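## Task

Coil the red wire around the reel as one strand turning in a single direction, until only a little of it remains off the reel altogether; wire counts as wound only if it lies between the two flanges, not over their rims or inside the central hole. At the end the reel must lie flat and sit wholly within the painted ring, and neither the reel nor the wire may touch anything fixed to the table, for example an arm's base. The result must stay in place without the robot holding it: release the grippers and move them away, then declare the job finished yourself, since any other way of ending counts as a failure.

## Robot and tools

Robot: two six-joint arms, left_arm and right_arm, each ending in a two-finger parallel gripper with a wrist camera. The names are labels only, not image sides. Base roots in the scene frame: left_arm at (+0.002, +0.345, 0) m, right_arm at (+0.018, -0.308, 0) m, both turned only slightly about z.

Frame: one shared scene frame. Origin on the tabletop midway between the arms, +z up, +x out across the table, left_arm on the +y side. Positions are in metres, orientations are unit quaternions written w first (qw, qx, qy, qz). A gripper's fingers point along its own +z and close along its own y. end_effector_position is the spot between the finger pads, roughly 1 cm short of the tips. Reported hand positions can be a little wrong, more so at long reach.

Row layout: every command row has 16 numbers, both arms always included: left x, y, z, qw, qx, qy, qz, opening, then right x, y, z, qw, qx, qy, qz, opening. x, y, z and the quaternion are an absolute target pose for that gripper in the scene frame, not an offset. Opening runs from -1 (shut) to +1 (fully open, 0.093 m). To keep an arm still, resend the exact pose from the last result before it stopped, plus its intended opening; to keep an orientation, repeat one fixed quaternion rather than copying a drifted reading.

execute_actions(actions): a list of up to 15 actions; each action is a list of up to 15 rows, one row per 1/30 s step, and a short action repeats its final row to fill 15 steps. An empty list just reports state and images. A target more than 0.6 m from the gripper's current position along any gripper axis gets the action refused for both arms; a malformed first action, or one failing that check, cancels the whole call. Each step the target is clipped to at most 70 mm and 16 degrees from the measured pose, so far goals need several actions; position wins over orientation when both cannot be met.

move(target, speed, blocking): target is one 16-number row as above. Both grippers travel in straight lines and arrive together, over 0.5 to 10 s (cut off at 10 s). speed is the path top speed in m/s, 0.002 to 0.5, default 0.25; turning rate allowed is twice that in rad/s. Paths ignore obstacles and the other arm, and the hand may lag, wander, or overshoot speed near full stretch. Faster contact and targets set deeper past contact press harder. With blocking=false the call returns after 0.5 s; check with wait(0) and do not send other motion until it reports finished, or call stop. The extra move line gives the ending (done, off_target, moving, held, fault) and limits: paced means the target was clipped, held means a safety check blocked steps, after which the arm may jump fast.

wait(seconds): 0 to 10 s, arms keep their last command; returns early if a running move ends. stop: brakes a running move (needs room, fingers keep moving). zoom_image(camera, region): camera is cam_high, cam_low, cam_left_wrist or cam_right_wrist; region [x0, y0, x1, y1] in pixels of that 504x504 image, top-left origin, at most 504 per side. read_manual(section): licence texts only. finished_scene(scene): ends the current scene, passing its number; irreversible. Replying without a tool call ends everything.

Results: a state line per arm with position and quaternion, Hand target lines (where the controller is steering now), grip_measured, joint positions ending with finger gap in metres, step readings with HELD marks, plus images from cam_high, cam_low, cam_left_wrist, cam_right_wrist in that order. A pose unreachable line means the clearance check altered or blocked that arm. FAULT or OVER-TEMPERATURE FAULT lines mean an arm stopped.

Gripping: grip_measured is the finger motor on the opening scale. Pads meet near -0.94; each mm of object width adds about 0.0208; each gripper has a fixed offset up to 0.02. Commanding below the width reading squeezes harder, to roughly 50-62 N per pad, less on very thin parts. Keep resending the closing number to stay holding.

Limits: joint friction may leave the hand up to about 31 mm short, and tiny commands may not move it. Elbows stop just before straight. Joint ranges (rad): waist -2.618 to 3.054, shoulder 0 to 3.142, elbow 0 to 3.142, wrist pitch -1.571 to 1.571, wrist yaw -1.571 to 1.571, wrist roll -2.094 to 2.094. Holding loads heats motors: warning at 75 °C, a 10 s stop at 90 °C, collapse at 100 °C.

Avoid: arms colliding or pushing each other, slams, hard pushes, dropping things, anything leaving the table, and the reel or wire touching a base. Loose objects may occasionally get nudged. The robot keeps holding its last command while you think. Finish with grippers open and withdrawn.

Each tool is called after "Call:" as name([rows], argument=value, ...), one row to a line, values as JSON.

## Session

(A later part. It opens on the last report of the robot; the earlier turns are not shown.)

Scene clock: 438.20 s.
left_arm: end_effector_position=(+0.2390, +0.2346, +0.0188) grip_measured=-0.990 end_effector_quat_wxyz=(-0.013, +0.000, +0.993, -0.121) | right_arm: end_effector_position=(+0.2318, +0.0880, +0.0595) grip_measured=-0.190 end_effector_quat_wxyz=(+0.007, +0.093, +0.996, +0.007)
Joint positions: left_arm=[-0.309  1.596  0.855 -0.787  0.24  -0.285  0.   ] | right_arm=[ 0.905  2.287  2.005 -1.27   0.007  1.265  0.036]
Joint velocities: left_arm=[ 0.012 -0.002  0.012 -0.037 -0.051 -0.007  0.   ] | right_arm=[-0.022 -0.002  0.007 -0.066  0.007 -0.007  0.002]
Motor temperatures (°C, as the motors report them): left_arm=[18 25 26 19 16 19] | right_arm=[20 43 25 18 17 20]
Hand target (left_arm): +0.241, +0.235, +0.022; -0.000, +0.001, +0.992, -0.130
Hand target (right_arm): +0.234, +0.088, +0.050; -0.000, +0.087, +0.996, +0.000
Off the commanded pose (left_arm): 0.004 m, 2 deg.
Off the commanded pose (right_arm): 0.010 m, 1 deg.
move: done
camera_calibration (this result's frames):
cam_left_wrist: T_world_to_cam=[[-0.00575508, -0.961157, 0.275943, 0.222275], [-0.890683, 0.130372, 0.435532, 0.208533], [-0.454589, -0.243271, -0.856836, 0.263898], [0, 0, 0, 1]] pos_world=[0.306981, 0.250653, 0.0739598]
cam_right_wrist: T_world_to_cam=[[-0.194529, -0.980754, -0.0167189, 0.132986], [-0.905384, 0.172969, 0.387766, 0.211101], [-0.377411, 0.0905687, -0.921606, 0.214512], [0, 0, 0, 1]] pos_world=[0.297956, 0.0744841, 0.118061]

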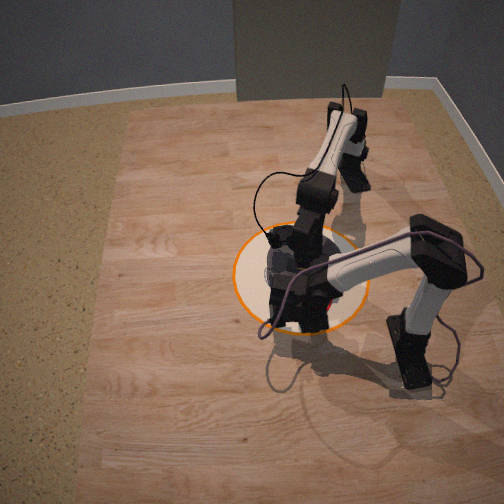

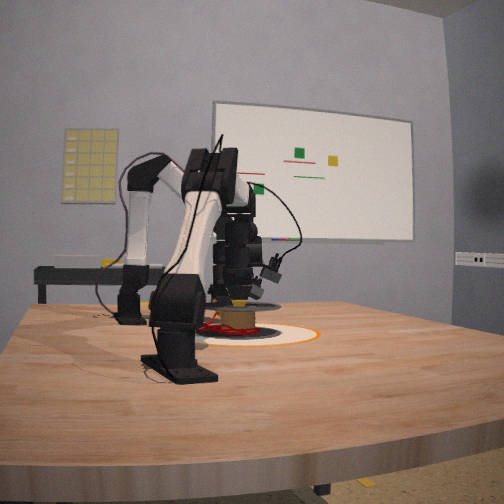

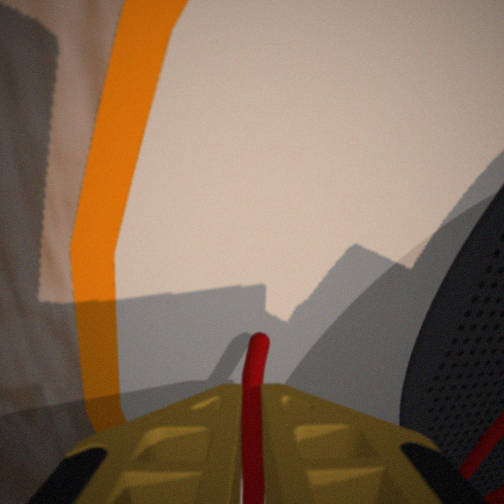

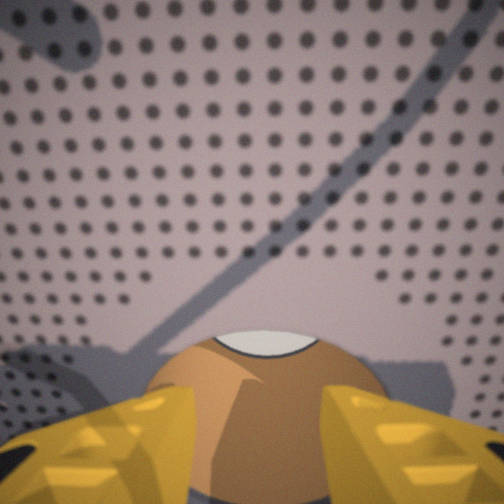

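Call:
execute_actions(actions=[])

Scene clock: 439.70 s.
left_arm: end_effector_position=(+0.2391, +0.2345, +0.0189) grip_measured=-0.990 end_effector_quat_wxyz=(-0.013, +0.000, +0.993, -0.121) | right_arm: end_effector_position=(+0.2318, +0.0880, +0.0595) grip_measured=-0.190 end_effector_quat_wxyz=(+0.007, +0.091, +0.996, +0.007)
Joint positions: left_arm=[-0.309  1.596  0.855 -0.786  0.24  -0.285  0.   ] | right_arm=[ 0.905  2.287  2.005 -1.27   0.007  1.262  0.036]
Joint velocities: left_arm=[ 0.017 -0.007 -0.012  0.007  0.007  0.007  0.   ] | right_arm=[ 0.012 -0.017  0.012 -0.051 -0.037 -0.051 -0.   ]
Motor temperatures (°C, as the motors report them): left_arm=[18 25 26 19 16 19] | right_arm=[20 43 25 18 17 20]
Hand target (left_arm): +0.241, +0.235, +0.022; -0.001, +0.001, +0.992, -0.130
Hand target (right_arm): +0.234, +0.088, +0.050; -0.000, +0.087, +0.996, +0.000
Off the commanded pose (left_arm): 0.004 m, 2 deg.
Off the commanded pose (right_arm): 0.010 m, 1 deg.
camera_calibration (this result's frames):
cam_left_wrist: T_world_to_cam=[[-0.00582936, -0.960925, 0.276747, 0.222075], [-0.890746, 0.130766, 0.435284, 0.20851], [-0.454464, -0.243974, -0.856702, 0.264048], [0, 0, 0, 1]] pos_world=[0.307024, 0.250552, 0.0739913]
cam_right_wrist: T_world_to_cam=[[-0.191909, -0.981271, -0.0166877, 0.132422], [-0.905856, 0.170566, 0.387728, 0.211424], [-0.37762, 0.0895253, -0.921623, 0.214653], [0, 0, 0, 1]] pos_world=[0.29799, 0.0746631, 0.118064]

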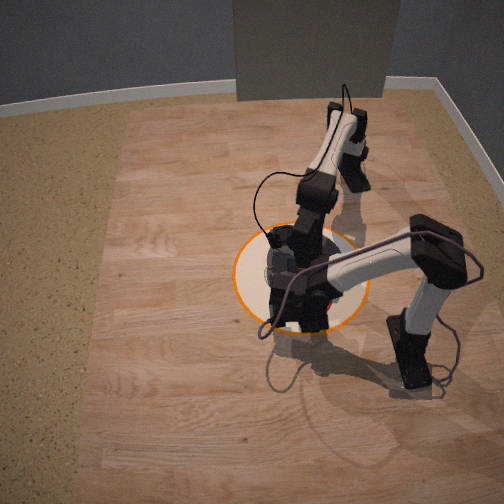

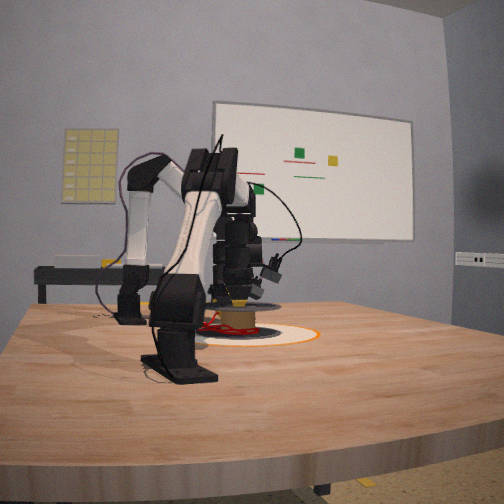

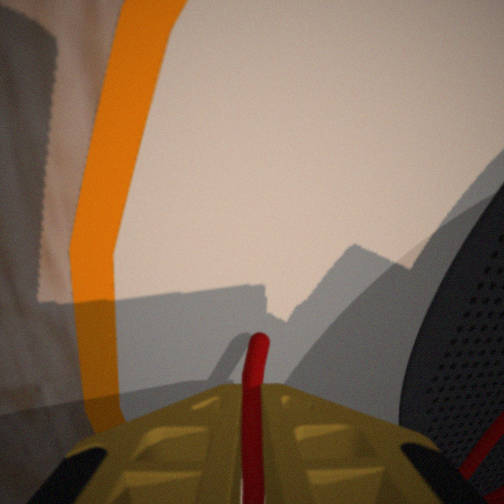

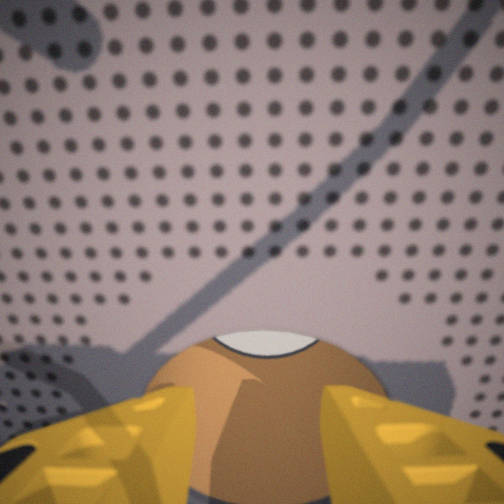

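Call:
zoom_image(camera="cam_low", region=[180, 260, 320, 360])

Call:
move(target=[0.236,0.215,0.022,0,0,0.985,-0.174,-1,0.234,0.088,0.050,0,-0.131,0.991,0,0.1], speed=0.15)

Region (180, 260, 320, 360) of cam_low's 504x504 image, scaled by 3.600, with more detail than that image has; it fills the top 360 rows of this view, and the rest is white.

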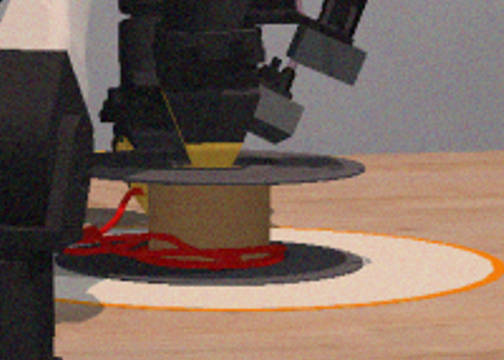

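Scene clock: 442.47 s.
left_arm: end_effector_position=(+0.2363, +0.2191, +0.0189) grip_measured=-0.990 end_effector_quat_wxyz=(-0.010, -0.004, +0.986, -0.165) | right_arm: end_effector_position=(+0.2312, +0.0883, +0.0595) grip_measured=-0.181 end_effector_quat_wxyz=(+0.007, -0.124, +0.992, +0.007)
Joint positions: left_arm=[-0.317  1.582  0.821 -0.731  0.322 -0.31   0.   ] | right_arm=[ 0.905  2.287  2.005 -1.27   0.003  0.83   0.036]
Joint velocities: left_arm=[ 0.022 -0.007 -0.002 -0.007 -0.007 -0.037  0.   ] | right_arm=[ 0.007 -0.002 -0.002  0.037  0.007  0.007 -0.   ]
Motor temperatures (°C, as the motors report them): left_arm=[18 25 26 19 16 19] | right_arm=[20 44 25 18 17 20]
Hand target (left_arm): +0.236, +0.215, +0.022; -0.001, +0.001, +0.985, -0.174
Hand target (right_arm): +0.234, +0.088, +0.050; -0.000, -0.131, +0.991, +0.000
Off the commanded pose (left_arm): 0.005 m, 2 deg.
Off the commanded pose (right_arm): 0.010 m, 1 deg.
move: done
camera_calibration (this result's frames):
cam_left_wrist: T_world_to_cam=[[0.00203684, -0.932905, 0.360117, 0.197705], [-0.893881, 0.159743, 0.418879, 0.202698], [-0.4483, -0.322755, -0.83358, 0.27442], [0, 0, 0, 1]] pos_world=[0.303808, 0.240631, 0.0726479]
cam_right_wrist: T_world_to_cam=[[0.236814, -0.971473, -0.0126606, 0.0323457], [-0.895446, -0.2233, 0.385115, 0.243448], [-0.376956, -0.0798637, -0.922782, 0.229308], [0, 0, 0, 1]] pos_world=[0.296773, 0.104098, 0.118255]

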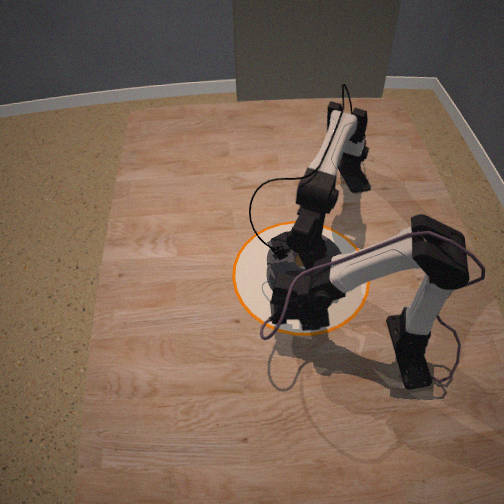

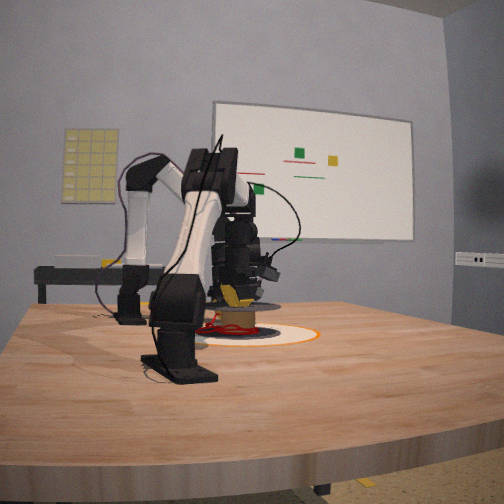

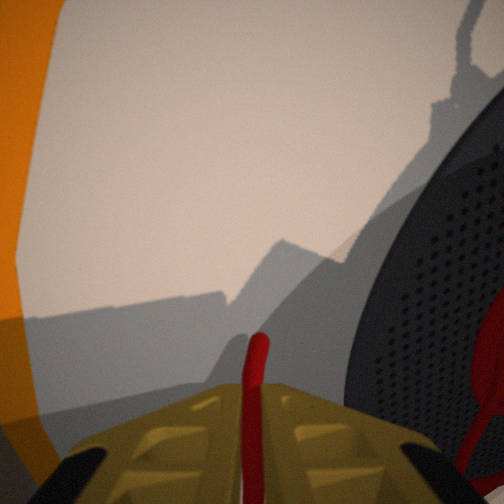

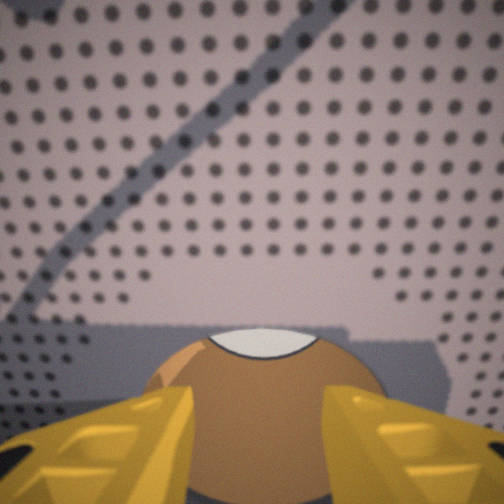

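Call:
move(target=[0.234,0.203,0.024,0,0,0.976,-0.216,-1,0.234,0.088,0.050,0,-0.216,0.976,0,0.1], speed=0.1)

Scene clock: 444.87 s.
left_arm: end_effector_position=(+0.2333, +0.2067, +0.0186) grip_measured=-0.990 end_effector_quat_wxyz=(-0.014, -0.004, +0.979, -0.205) | right_arm: end_effector_position=(+0.2312, +0.0884, +0.0603) grip_measured=-0.165 end_effector_quat_wxyz=(+0.008, -0.211, +0.977, +0.007)
Joint positions: left_arm=[-0.317  1.582  0.796 -0.687  0.403 -0.317  0.   ] | right_arm=[ 0.905  2.285  2.005 -1.27   0.003  0.654  0.037]
Joint velocities: left_arm=[ 0.017 -0.002  0.012  0.095 -0.037 -0.007  0.   ] | right_arm=[-0.017 -0.002 -0.022  0.022  0.007 -0.022  0.001]
Motor temperatures (°C, as the motors report them): left_arm=[18 25 26 19 16 19] | right_arm=[20 44 25 18 17 20]
Hand target (left_arm): +0.234, +0.203, +0.024; -0.001, +0.001, +0.976, -0.216
Hand target (right_arm): +0.234, +0.088, +0.050; -0.000, -0.216, +0.976, +0.000
Off the commanded pose (left_arm): 0.007 m, 2 deg.
Off the commanded pose (right_arm): 0.011 m, 1 deg.
move: off_target (right_arm)
camera_calibration (this result's frames):
cam_left_wrist: T_world_to_cam=[[0.00464936, -0.900065, 0.43573, 0.177422], [-0.890743, 0.194309, 0.410878, 0.194444], [-0.454483, -0.390034, -0.800824, 0.283617], [0, 0, 0, 1]] pos_world=[0.301274, 0.23253, 0.0699268]
cam_right_wrist: T_world_to_cam=[[0.402793, -0.91522, -0.0114223, -0.010955], [-0.843981, -0.376211, 0.382309, 0.244942], [-0.354194, -0.144351, -0.923964, 0.230581], [0, 0, 0, 1]] pos_world=[0.29281, 0.115408, 0.11928]

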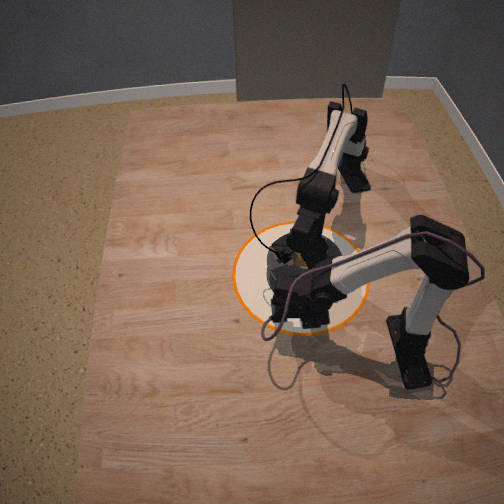

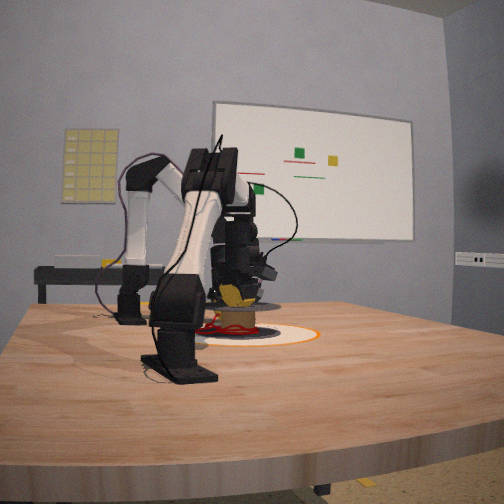

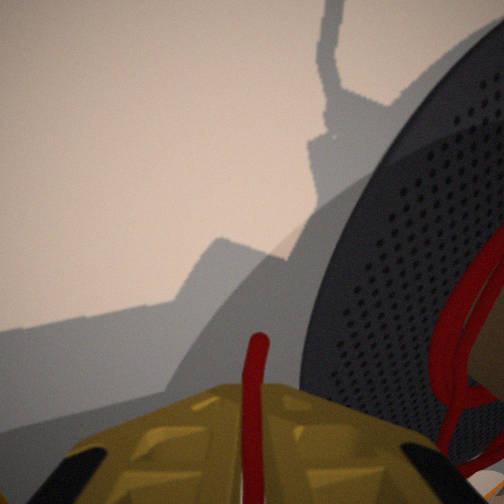

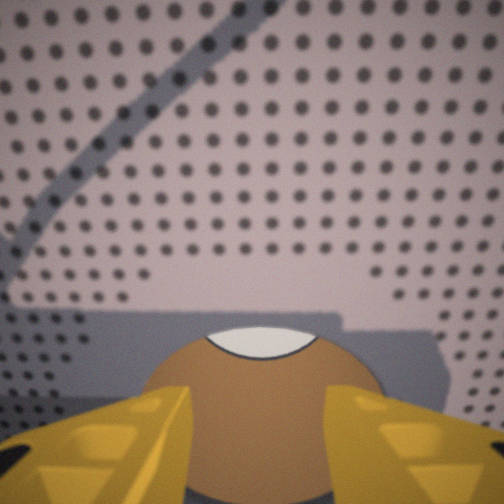

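Call:
move(target=[0.234,0.205,0.024,0,0,0.976,-0.216,-0.55,0.234,0.088,0.050,0,-0.216,0.976,0,0.1], speed=0.1)

Call:
move(target=[0.234,0.245,0.09,0,0,0.976,-0.216,-0.55,0.234,0.088,0.050,0,-0.216,0.976,0,0.1], speed=0.15)

Scene clock: 446.70 s.
left_arm: end_effector_position=(+0.2335, +0.2065, +0.0187) grip_measured=-0.553 end_effector_quat_wxyz=(-0.014, -0.004, +0.978, -0.206) | right_arm: end_effector_position=(+0.2312, +0.0884, +0.0603) grip_measured=-0.165 end_effector_quat_wxyz=(+0.008, -0.212, +0.977, +0.007)
Joint positions: left_arm=[-0.317  1.582  0.796 -0.686  0.404 -0.317  0.019] | right_arm=[ 0.905  2.285  2.005 -1.27   0.003  0.652  0.037]
Joint velocities: left_arm=[-0.012 -0.017 -0.012  0.022 -0.066 -0.007  0.   ] | right_arm=[-0.012 -0.007  0.012 -0.037 -0.037  0.007 -0.001]
Motor temperatures (°C, as the motors report them): left_arm=[18 26 26 19 16 19] | right_arm=[20 44 25 18 17 20]
Hand target (left_arm): +0.234, +0.205, +0.024; -0.000, +0.000, +0.976, -0.216
Hand target (right_arm): +0.234, +0.088, +0.050; -0.000, -0.216, +0.976, +0.000
Off the commanded pose (left_arm): 0.005 m, 2 deg.
Off the commanded pose (right_arm): 0.011 m, 1 deg.
move: off_target (right_arm)
camera_calibration (this result's frames):
cam_left_wrist: T_world_to_cam=[[0.00459302, -0.89945, 0.437, 0.177021], [-0.891043, 0.194676, 0.410054, 0.19463], [-0.453896, -0.391269, -0.800554, 0.283804], [0, 0, 0, 1]] pos_world=[0.301428, 0.232376, 0.0700333]
cam_right_wrist: T_world_to_cam=[[0.405235, -0.914142, -0.0113753, -0.011618], [-0.842991, -0.378451, 0.382284, 0.244912], [-0.353767, -0.145326, -0.923975, 0.230569], [0, 0, 0, 1]] pos_world=[0.292735, 0.115575, 0.119282]

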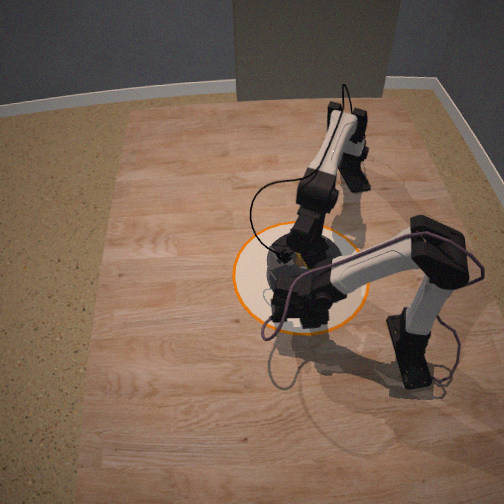

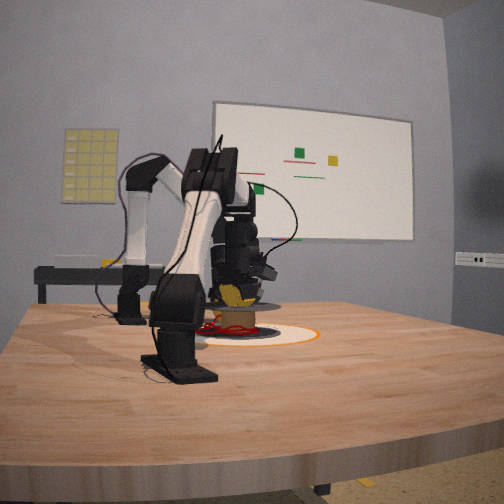

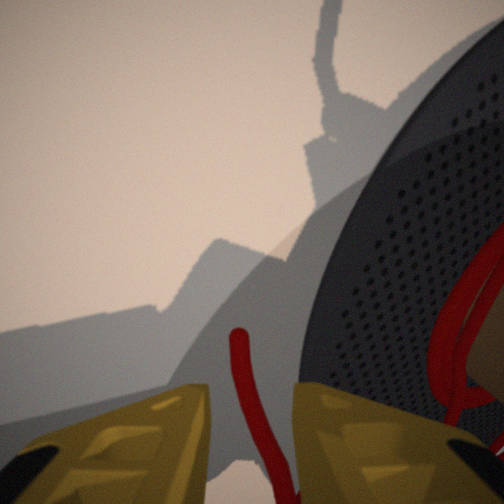

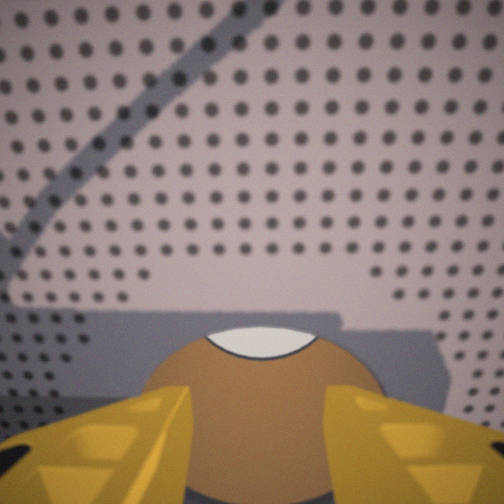

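Scene clock: 447.90 s.
left_arm: end_effector_position=(+0.2329, +0.2446, +0.0803) grip_measured=-0.553 end_effector_quat_wxyz=(-0.009, -0.001, +0.978, -0.209) | right_arm: end_effector_position=(+0.2312, +0.0884, +0.0603) grip_measured=-0.165 end_effector_quat_wxyz=(+0.008, -0.212, +0.977, +0.007)
Joint positions: left_arm=[-0.16   1.455  0.942 -1.017  0.42  -0.144  0.019] | right_arm=[ 0.905  2.285  2.005 -1.27   0.003  0.652  0.037]
Joint velocities: left_arm=[ 0.002 -0.012  0.017 -0.037  0.022 -0.037 -0.   ] | right_arm=[-0.007  0.002  0.007  0.007  0.051 -0.081  0.   ]
Motor temperatures (°C, as the motors report them): left_arm=[18 26 26 19 16 19] | right_arm=[20 44 25 18 17 20]
Hand target (left_arm): +0.235, +0.244, +0.090; +0.001, -0.000, +0.976, -0.216
Hand target (right_arm): +0.234, +0.088, +0.050; -0.000, -0.216, +0.976, +0.000
Off the commanded pose (left_arm): 0.010 m, 1 deg.
Off the commanded pose (right_arm): 0.011 m, 1 deg.
move: off_target (right_arm)
camera_calibration (this result's frames):
cam_left_wrist: T_world_to_cam=[[-0.00190539, -0.896413, 0.443215, 0.184705], [-0.895166, 0.199084, 0.398803, 0.162208], [-0.445729, -0.395991, -0.802818, 0.347175], [0, 0, 0, 1]] pos_world=[0.300301, 0.270757, 0.132165]
cam_right_wrist: T_world_to_cam=[[0.405235, -0.914142, -0.0113753, -0.011618], [-0.842991, -0.378451, 0.382284, 0.244912], [-0.353767, -0.145326, -0.923975, 0.230569], [0, 0, 0, 1]] pos_world=[0.292735, 0.115575, 0.119282]

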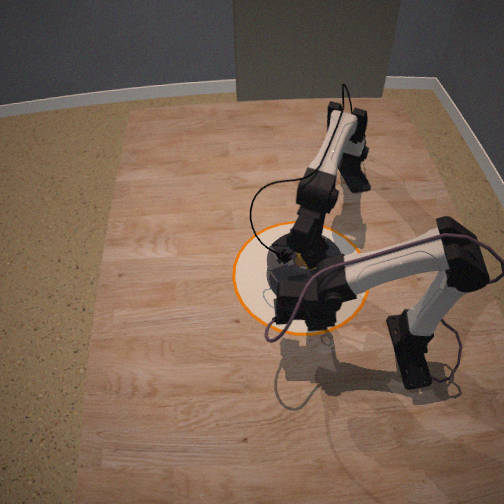

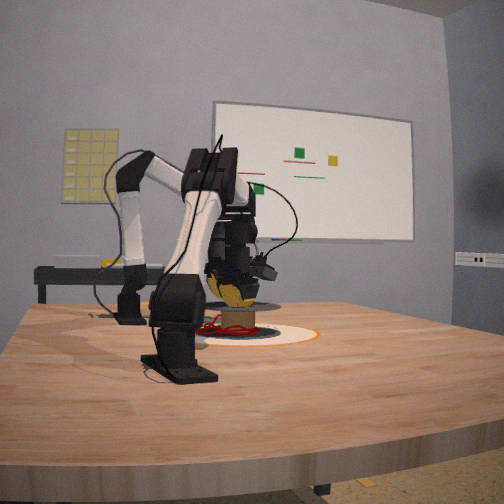

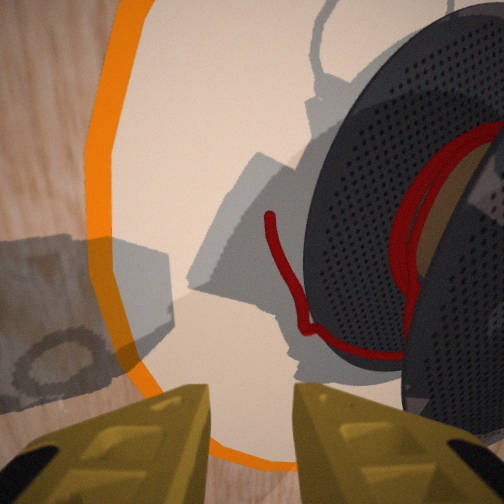

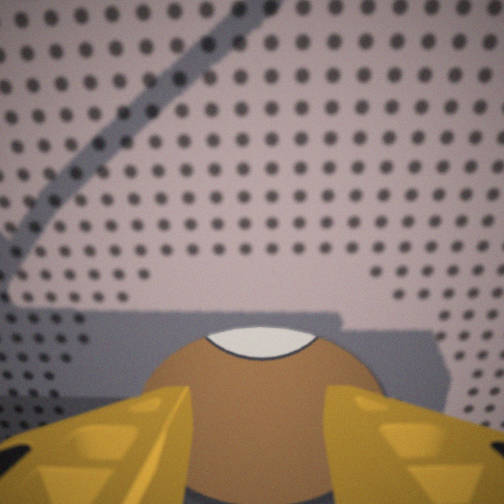

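Call:
move(target=[0.13,0.23,0.10,0.13,0.62,0.74,0.15,-1,0.232,0.088,0.058,0,-0.216,0.976,0,-1], speed=0.3)

Call:
move(target=[0.08,0.11,0.06,0.246,0.594,0.708,0.293,-1,0.232,0.088,0.058,0,0.342,0.940,0,-1], speed=0.35)

Scene clock: 457.97 s.
left_arm: end_effector_position=(+0.1328, +0.2282, +0.0977) grip_measured=-0.999 end_effector_quat_wxyz=(+0.128, +0.628, +0.754, +0.145) | right_arm: end_effector_position=(+0.2300, +0.0861, +0.0605) grip_measured=-0.999 end_effector_quat_wxyz=(+0.004, -0.215, +0.977, +0.003)
Joint positions: left_arm=[-1.108  1.017  0.732 -1.152 -0.367  0.333  0.   ] | right_arm=[ 0.905  2.285  2.005 -1.281  0.003  0.646  0.   ]
Joint velocities: left_arm=[-0.012  0.022 -0.027  0.051  0.007 -0.037  0.   ] | right_arm=[-0.007 -0.002 -0.007  0.022 -0.007 -0.037  0.   ]
Motor temperatures (°C, as the motors report them): left_arm=[18 25 27 19 16 19] | right_arm=[20 44 25 18 17 20]
Hand target (left_arm): +0.131, +0.234, +0.097; +0.128, +0.630, +0.750, +0.153
Hand target (right_arm): +0.232, +0.088, +0.058; +0.000, -0.216, +0.976, +0.000
Off the commanded pose (left_arm): 0.004 m, 1 deg.
Off the commanded pose (right_arm): 0.004 m, 1 deg.
move: done
camera_calibration (this result's frames):
cam_left_wrist: T_world_to_cam=[[-0.924483, -0.163072, -0.344584, 0.194263], [-0.301286, 0.866352, 0.398322, -0.162212], [0.233576, 0.47206, -0.85006, 0.0262873], [0, 0, 0, 1]] pos_world=[0.124581, 0.159803, 0.153899]
cam_right_wrist: T_world_to_cam=[[0.410419, -0.911885, -0.00475858, -0.0150384], [-0.8389, -0.379606, 0.390059, 0.241607], [-0.357495, -0.156095, -0.920778, 0.231489], [0, 0, 0, 1]] pos_world=[0.291612, 0.114136, 0.118838]

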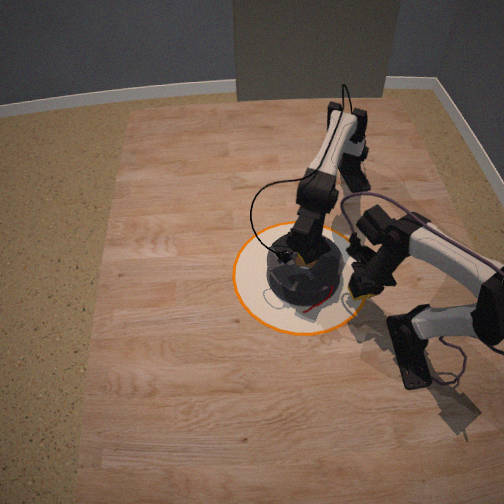

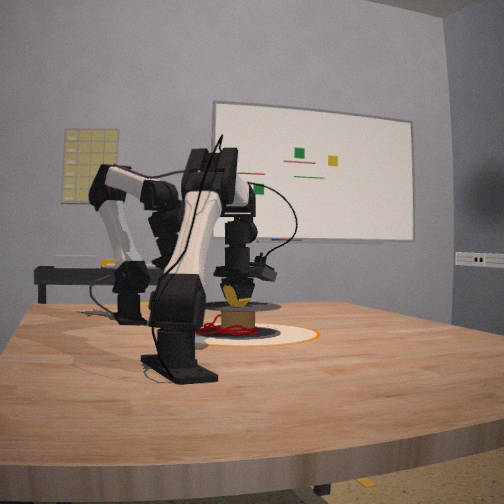

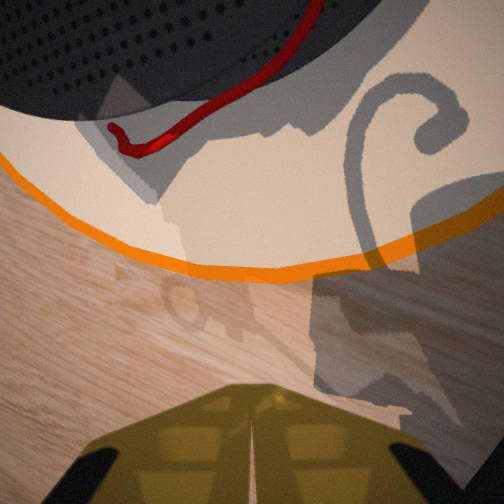

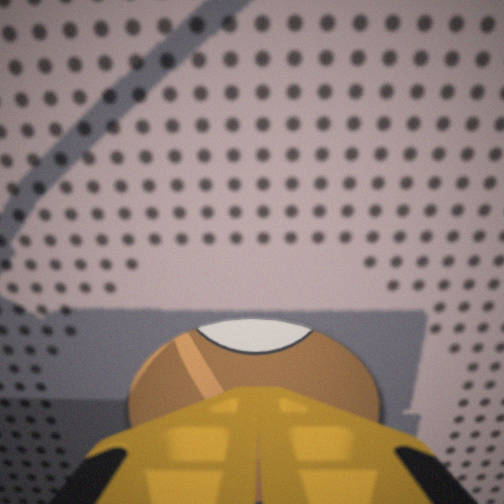

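Scene clock: 460.20 s.
left_arm: end_effector_position=(+0.0802, +0.1157, +0.0597) grip_measured=-0.999 end_effector_quat_wxyz=(+0.241, +0.592, +0.713, +0.287) | right_arm: end_effector_position=(+0.2300, +0.0861, +0.0605) grip_measured=-0.999 end_effector_quat_wxyz=(+0.002, +0.337, +0.942, +0.004)
Joint positions: left_arm=[-1.746  1.703  0.95  -1.12  -0.718 -0.447  0.   ] | right_arm=[ 0.905  2.285  2.005 -1.281  0.003  1.765  0.   ]
Joint velocities: left_arm=[ 0.002  0.002 -0.017 -0.022  0.007 -0.051  0.   ] | right_arm=[-0.002 -0.007 -0.007  0.007  0.007 -0.051  0.   ]
Motor temperatures (°C, as the motors report them): left_arm=[18 25 27 19 16 19] | right_arm=[20 44 26 18 17 20]
Hand target (left_arm): +0.080, +0.113, +0.062; +0.244, +0.593, +0.708, +0.295
Hand target (right_arm): +0.232, +0.088, +0.058; -0.000, +0.342, +0.940, +0.001
Off the commanded pose (left_arm): 0.006 m, 1 deg.
Off the commanded pose (right_arm): 0.004 m, 1 deg.
move: done
camera_calibration (this result's frames):
cam_left_wrist: T_world_to_cam=[[-0.733361, -0.129377, -0.667415, 0.11421], [-0.442102, 0.836549, 0.323622, -0.046232], [0.516456, 0.532397, -0.670691, 0.0190485], [0, 0, 0, 1]] pos_world=[0.0534801, 0.0433101, 0.103963]
cam_right_wrist: T_world_to_cam=[[-0.641678, -0.766895, -0.0110369, 0.214824], [-0.706471, 0.585395, 0.397759, 0.127613], [-0.298578, 0.26303, -0.917424, 0.181656], [0, 0, 0, 1]] pos_world=[0.282241, 0.0422627, 0.118268]

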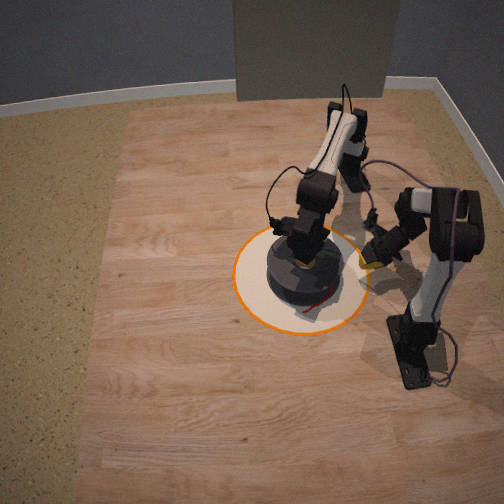

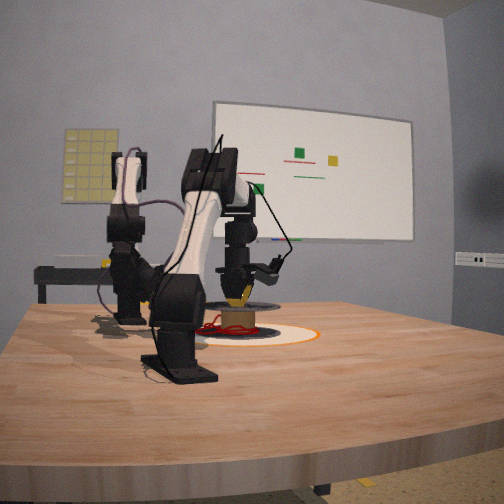

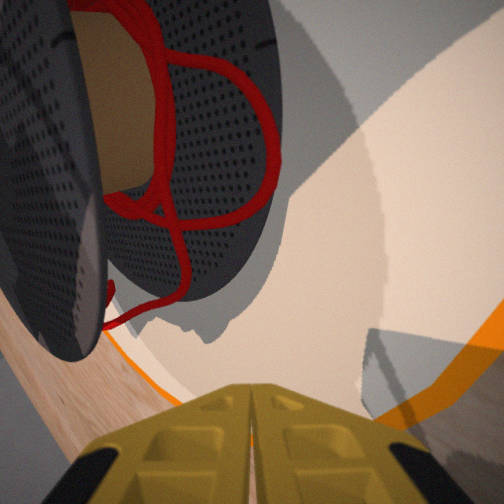

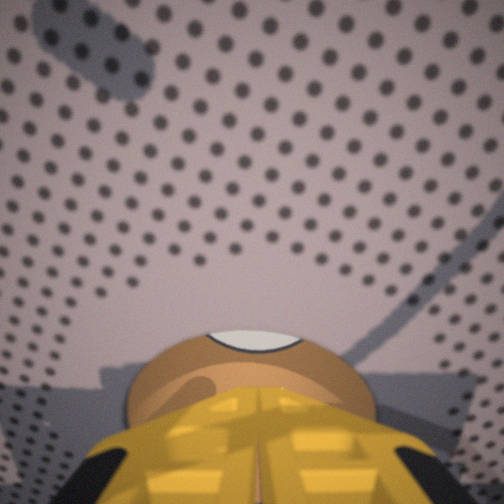

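Call:
move(target=[0.11,0.105,0.03,0.246,0.594,0.708,0.293,-1,0.234,0.088,0.048,0,0.342,0.940,0,-1], speed=0.15)

Call:
move(target=[0.14,0.10,0.022,0.246,0.594,0.708,0.293,-1,0.234,0.088,0.048,0,0.342,0.940,0,0.1], speed=0.1)

Scene clock: 462.37 s.
left_arm: end_effector_position=(+0.1058, +0.1012, +0.0354) grip_measured=-0.999 end_effector_quat_wxyz=(+0.246, +0.594, +0.712, +0.283) | right_arm: end_effector_position=(+0.2301, +0.0864, +0.0544) grip_measured=-0.999 end_effector_quat_wxyz=(+0.001, +0.338, +0.941, -0.000)
Joint positions: left_arm=[-1.644  1.759  0.912 -0.918 -0.749 -0.303  0.   ] | right_arm=[ 0.905  2.299  2.005 -1.276  0.003  1.769  0.   ]
Joint velocities: left_arm=[-0.002  0.002 -0.027  0.095 -0.037  0.081  0.   ] | right_arm=[-0.007 -0.002  0.002 -0.037  0.022  0.007  0.   ]
Motor temperatures (°C, as the motors report them): left_arm=[18 25 27 19 16 19] | right_arm=[20 44 26 18 17 20]
Hand target (left_arm): +0.109, +0.104, +0.030; +0.246, +0.594, +0.708, +0.292
Hand target (right_arm): +0.234, +0.088, +0.048; -0.000, +0.342, +0.940, +0.000
Off the commanded pose (left_arm): 0.008 m, 1 deg.
Off the commanded pose (right_arm): 0.008 m, 0 deg.
move: done
camera_calibration (this result's frames):
cam_left_wrist: T_world_to_cam=[[-0.732832, -0.130009, -0.667873, 0.11493], [-0.435146, 0.844149, 0.313146, -0.0160354], [0.523072, 0.520106, -0.675193, -0.00212109], [0, 0, 0, 1]] pos_world=[0.0783559, 0.0295814, 0.0803477]
cam_right_wrist: T_world_to_cam=[[-0.644336, -0.764741, -0.00170929, 0.214988], [-0.70266, 0.591144, 0.396002, 0.128674], [-0.301828, 0.256359, -0.918248, 0.177467], [0, 0, 0, 1]] pos_world=[0.282503, 0.0428494, 0.112371]

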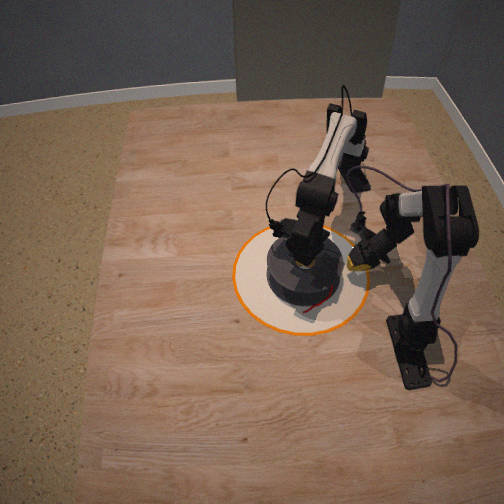

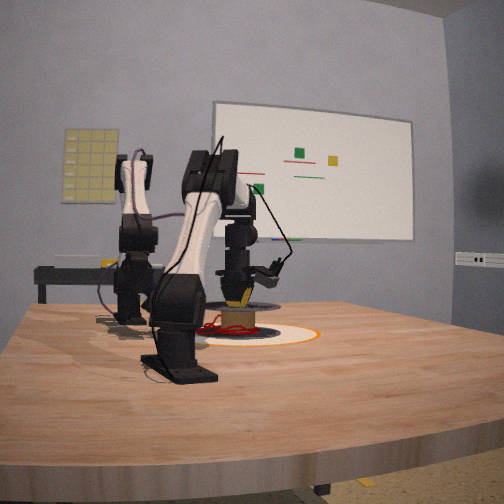

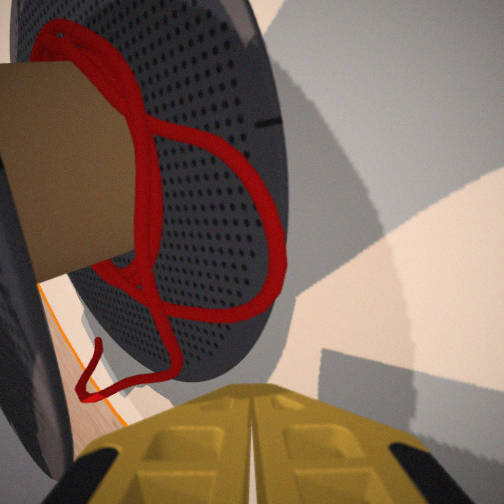

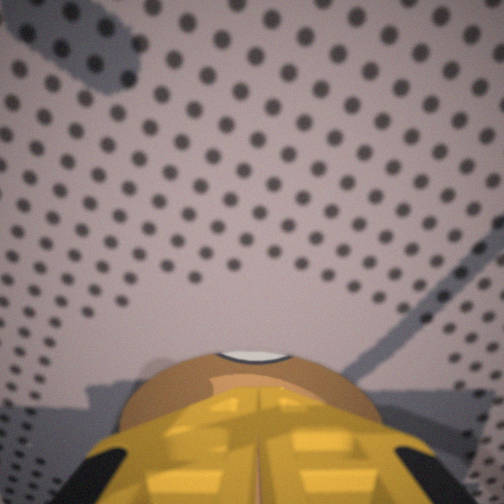

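Scene clock: 463.30 s.
left_arm: end_effector_position=(+0.1316, +0.0988, +0.0307) grip_measured=-0.999 end_effector_quat_wxyz=(+0.243, +0.600, +0.706, +0.288) | right_arm: end_effector_position=(+0.2410, +0.0857, +0.0567) grip_measured=-0.297 end_effector_quat_wxyz=(+0.016, +0.341, +0.940, +0.009)
Joint positions: left_arm=[-1.548  1.759  0.892 -0.815 -0.766 -0.155  0.   ] | right_arm=[ 0.893  2.294  2.005 -1.258  0.029  1.763  0.031]
Joint velocities: left_arm=[-0.012  0.007  0.022 -0.037 -0.051  0.007  0.   ] | right_arm=[-0.017 -0.002  0.007  0.066 -0.066  0.066  0.   ]
Motor temperatures (°C, as the motors report them): left_arm=[18 25 26 19 16 19] | right_arm=[20 44 26 18 17 20]
Hand target (left_arm): +0.139, +0.100, +0.023; +0.246, +0.594, +0.708, +0.293
Hand target (right_arm): +0.234, +0.088, +0.048; +0.000, +0.342, +0.940, +0.000
Off the commanded pose (left_arm): 0.012 m, 1 deg.
Off the commanded pose (right_arm): 0.011 m, 2 deg.
move: off_target (left_arm, right_arm)
camera_calibration (this result's frames):
cam_left_wrist: T_world_to_cam=[[-0.734252, -0.10868, -0.670121, 0.128488], [-0.424562, 0.84376, 0.328353, -0.00313461], [0.529736, 0.525602, -0.665674, -0.0191617], [0, 0, 0, 1]] pos_world=[0.103162, 0.0266803, 0.0743761]
cam_right_wrist: T_world_to_cam=[[-0.648979, -0.760238, -0.0294071, 0.223794], [-0.7118, 0.593074, 0.376304, 0.13902], [-0.26864, 0.265145, -0.926029, 0.174697], [0, 0, 0, 1]] pos_world=[0.291122, 0.0413679, 0.116042]

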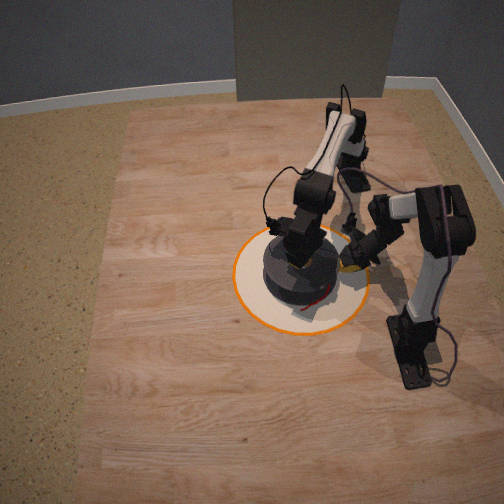

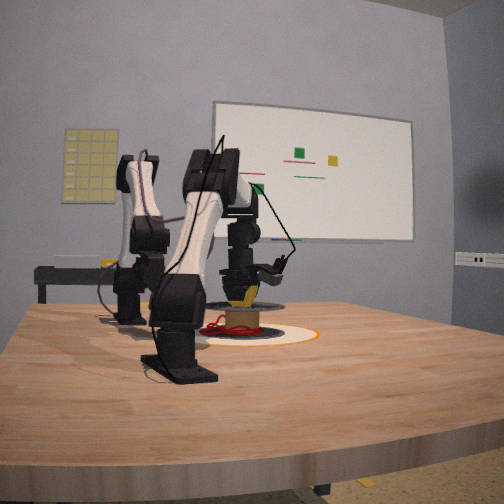

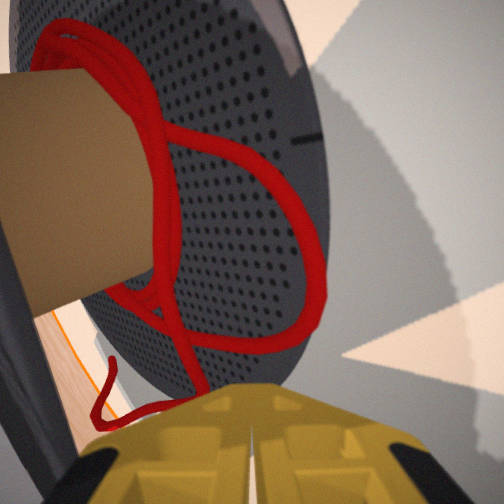

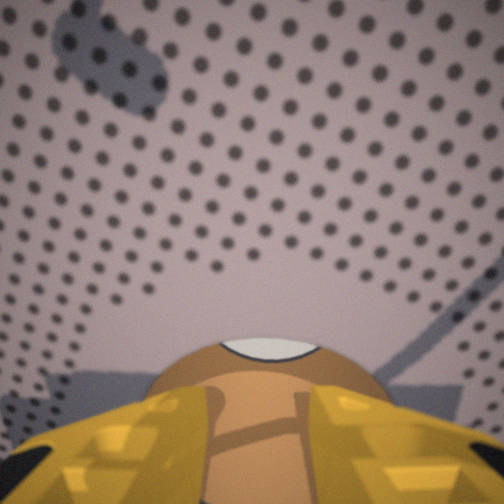

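Call:
move(target=[0.10,0.105,0.03,0.321,0.557,0.663,0.383,-1,0.228,0.088,0.050,0,0.342,0.940,0,0.1], speed=0.15)

Scene clock: 469.10 s.
left_arm: end_effector_position=(+0.1015, +0.1087, +0.0297) grip_measured=-0.999 end_effector_quat_wxyz=(+0.317, +0.555, +0.671, +0.376) | right_arm: end_effector_position=(+0.2414, +0.0858, +0.0575) grip_measured=-0.297 end_effector_quat_wxyz=(+0.017, +0.345, +0.938, +0.010)
Joint positions: left_arm=[-1.76   1.962  0.948 -1.064 -0.94  -0.613  0.   ] | right_arm=[ 0.893  2.292  2.005 -1.258  0.031  1.77   0.031]
Joint velocities: left_arm=[-0.027 -0.012  0.007 -0.037 -0.066 -0.022  0.   ] | right_arm=[-0.007  0.002  0.002  0.037 -0.081 -0.022 -0.001]
Motor temperatures (°C, as the motors report them): left_arm=[18 25 26 19 17 19] | right_arm=[20 44 26 18 17 20]
Hand target (left_arm): +0.101, +0.106, +0.031; +0.321, +0.556, +0.664, +0.384
Hand target (right_arm): +0.228, +0.088, +0.050; +0.000, +0.342, +0.940, -0.000
Off the commanded pose (left_arm): 0.004 m, 1 deg.
Off the commanded pose (right_arm): 0.016 m, 2 deg.
move: off_target (right_arm)
camera_calibration (this result's frames):
cam_left_wrist: T_world_to_cam=[[-0.538377, -0.0983287, -0.836948, 0.0907711], [-0.516171, 0.823536, 0.23528, -0.00969337], [0.666122, 0.558677, -0.494127, -0.0317083], [0, 0, 0, 1]] pos_world=[0.0649872, 0.0346229, 0.0625834]
cam_right_wrist: T_world_to_cam=[[-0.654416, -0.755436, -0.0325079, 0.225236], [-0.708435, 0.597538, 0.375591, 0.137733], [-0.26431, 0.268823, -0.926215, 0.174185], [0, 0, 0, 1]] pos_world=[0.291011, 0.0410256, 0.116923]

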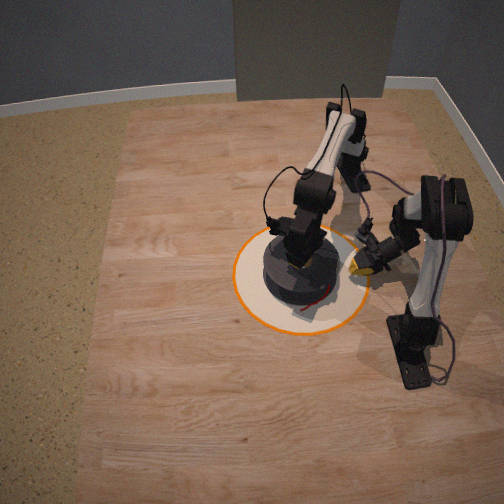

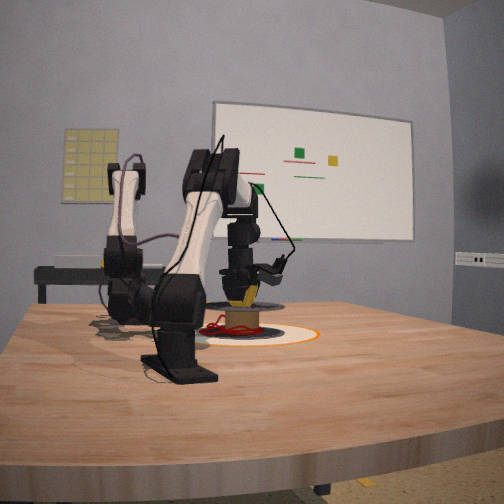

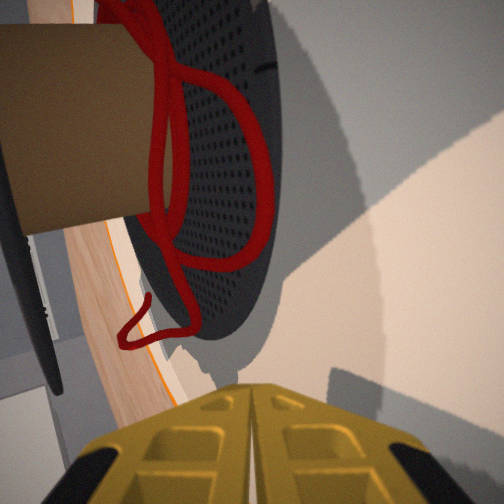

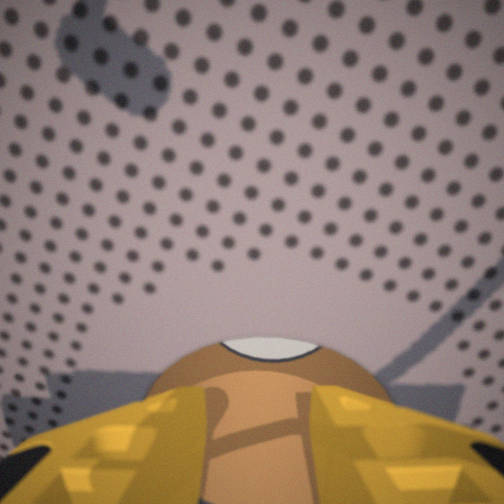

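Call:
move(target=[0.125,0.098,0.017,0.321,0.557,0.663,0.383,-1,0.236,0.088,0.050,0,0.342,0.940,0,0.1], speed=0.08)

Scene clock: 470.77 s.
left_arm: end_effector_position=(+0.1215, +0.0970, +0.0204) grip_measured=-0.999 end_effector_quat_wxyz=(+0.319, +0.558, +0.667, +0.377) | right_arm: end_effector_position=(+0.2414, +0.0858, +0.0575) grip_measured=-0.297 end_effector_quat_wxyz=(+0.017, +0.344, +0.939, +0.010)
Joint positions: left_arm=[-1.683  1.985  0.948 -0.937 -0.98  -0.482  0.   ] | right_arm=[ 0.893  2.292  2.005 -1.258  0.031  1.769  0.031]
Joint velocities: left_arm=[-0.012  0.002 -0.022  0.007  0.007  0.022  0.   ] | right_arm=[-0.012 -0.012 -0.007  0.037  0.007  0.037  0.   ]
Motor temperatures (°C, as the motors report them): left_arm=[18 25 26 19 17 19] | right_arm=[20 44 26 18 17 20]
Hand target (left_arm): +0.124, +0.098, +0.017; +0.321, +0.557, +0.663, +0.383
Hand target (right_arm): +0.236, +0.088, +0.050; +0.000, +0.342, +0.940, +0.001
Off the commanded pose (left_arm): 0.005 m, 1 deg.
Off the commanded pose (right_arm): 0.010 m, 2 deg.
move: done
camera_calibration (this result's frames):
cam_left_wrist: T_world_to_cam=[[-0.536147, -0.0905258, -0.839257, 0.0916033], [-0.509909, 0.827069, 0.236537, 0.0113505], [0.672711, 0.554763, -0.48959, -0.0435755], [0, 0, 0, 1]] pos_world=[0.0842143, 0.0230789, 0.0528598]
cam_right_wrist: T_world_to_cam=[[-0.653551, -0.756185, -0.0324797, 0.225089], [-0.709121, 0.596744, 0.375558, 0.137968], [-0.264609, 0.268479, -0.926229, 0.174287], [0, 0, 0, 1]] pos_world=[0.291062, 0.041085, 0.116926]

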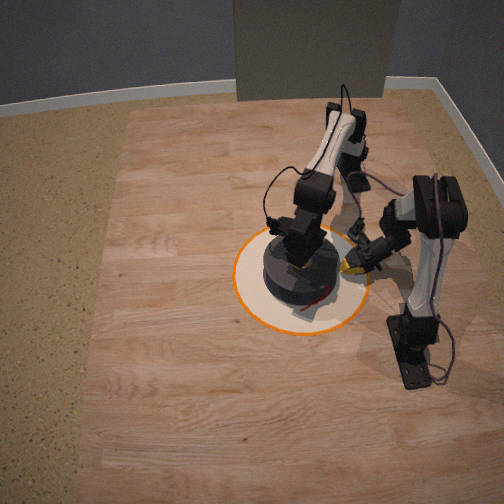

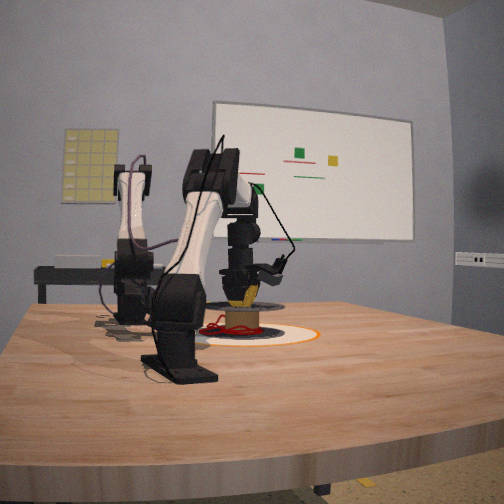

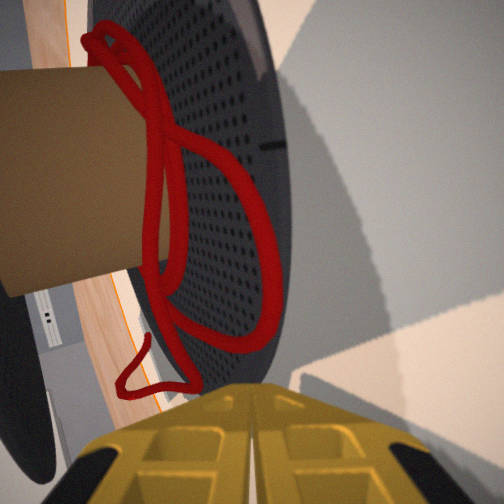

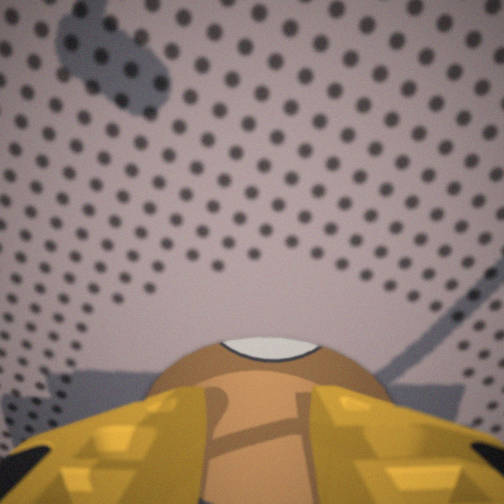

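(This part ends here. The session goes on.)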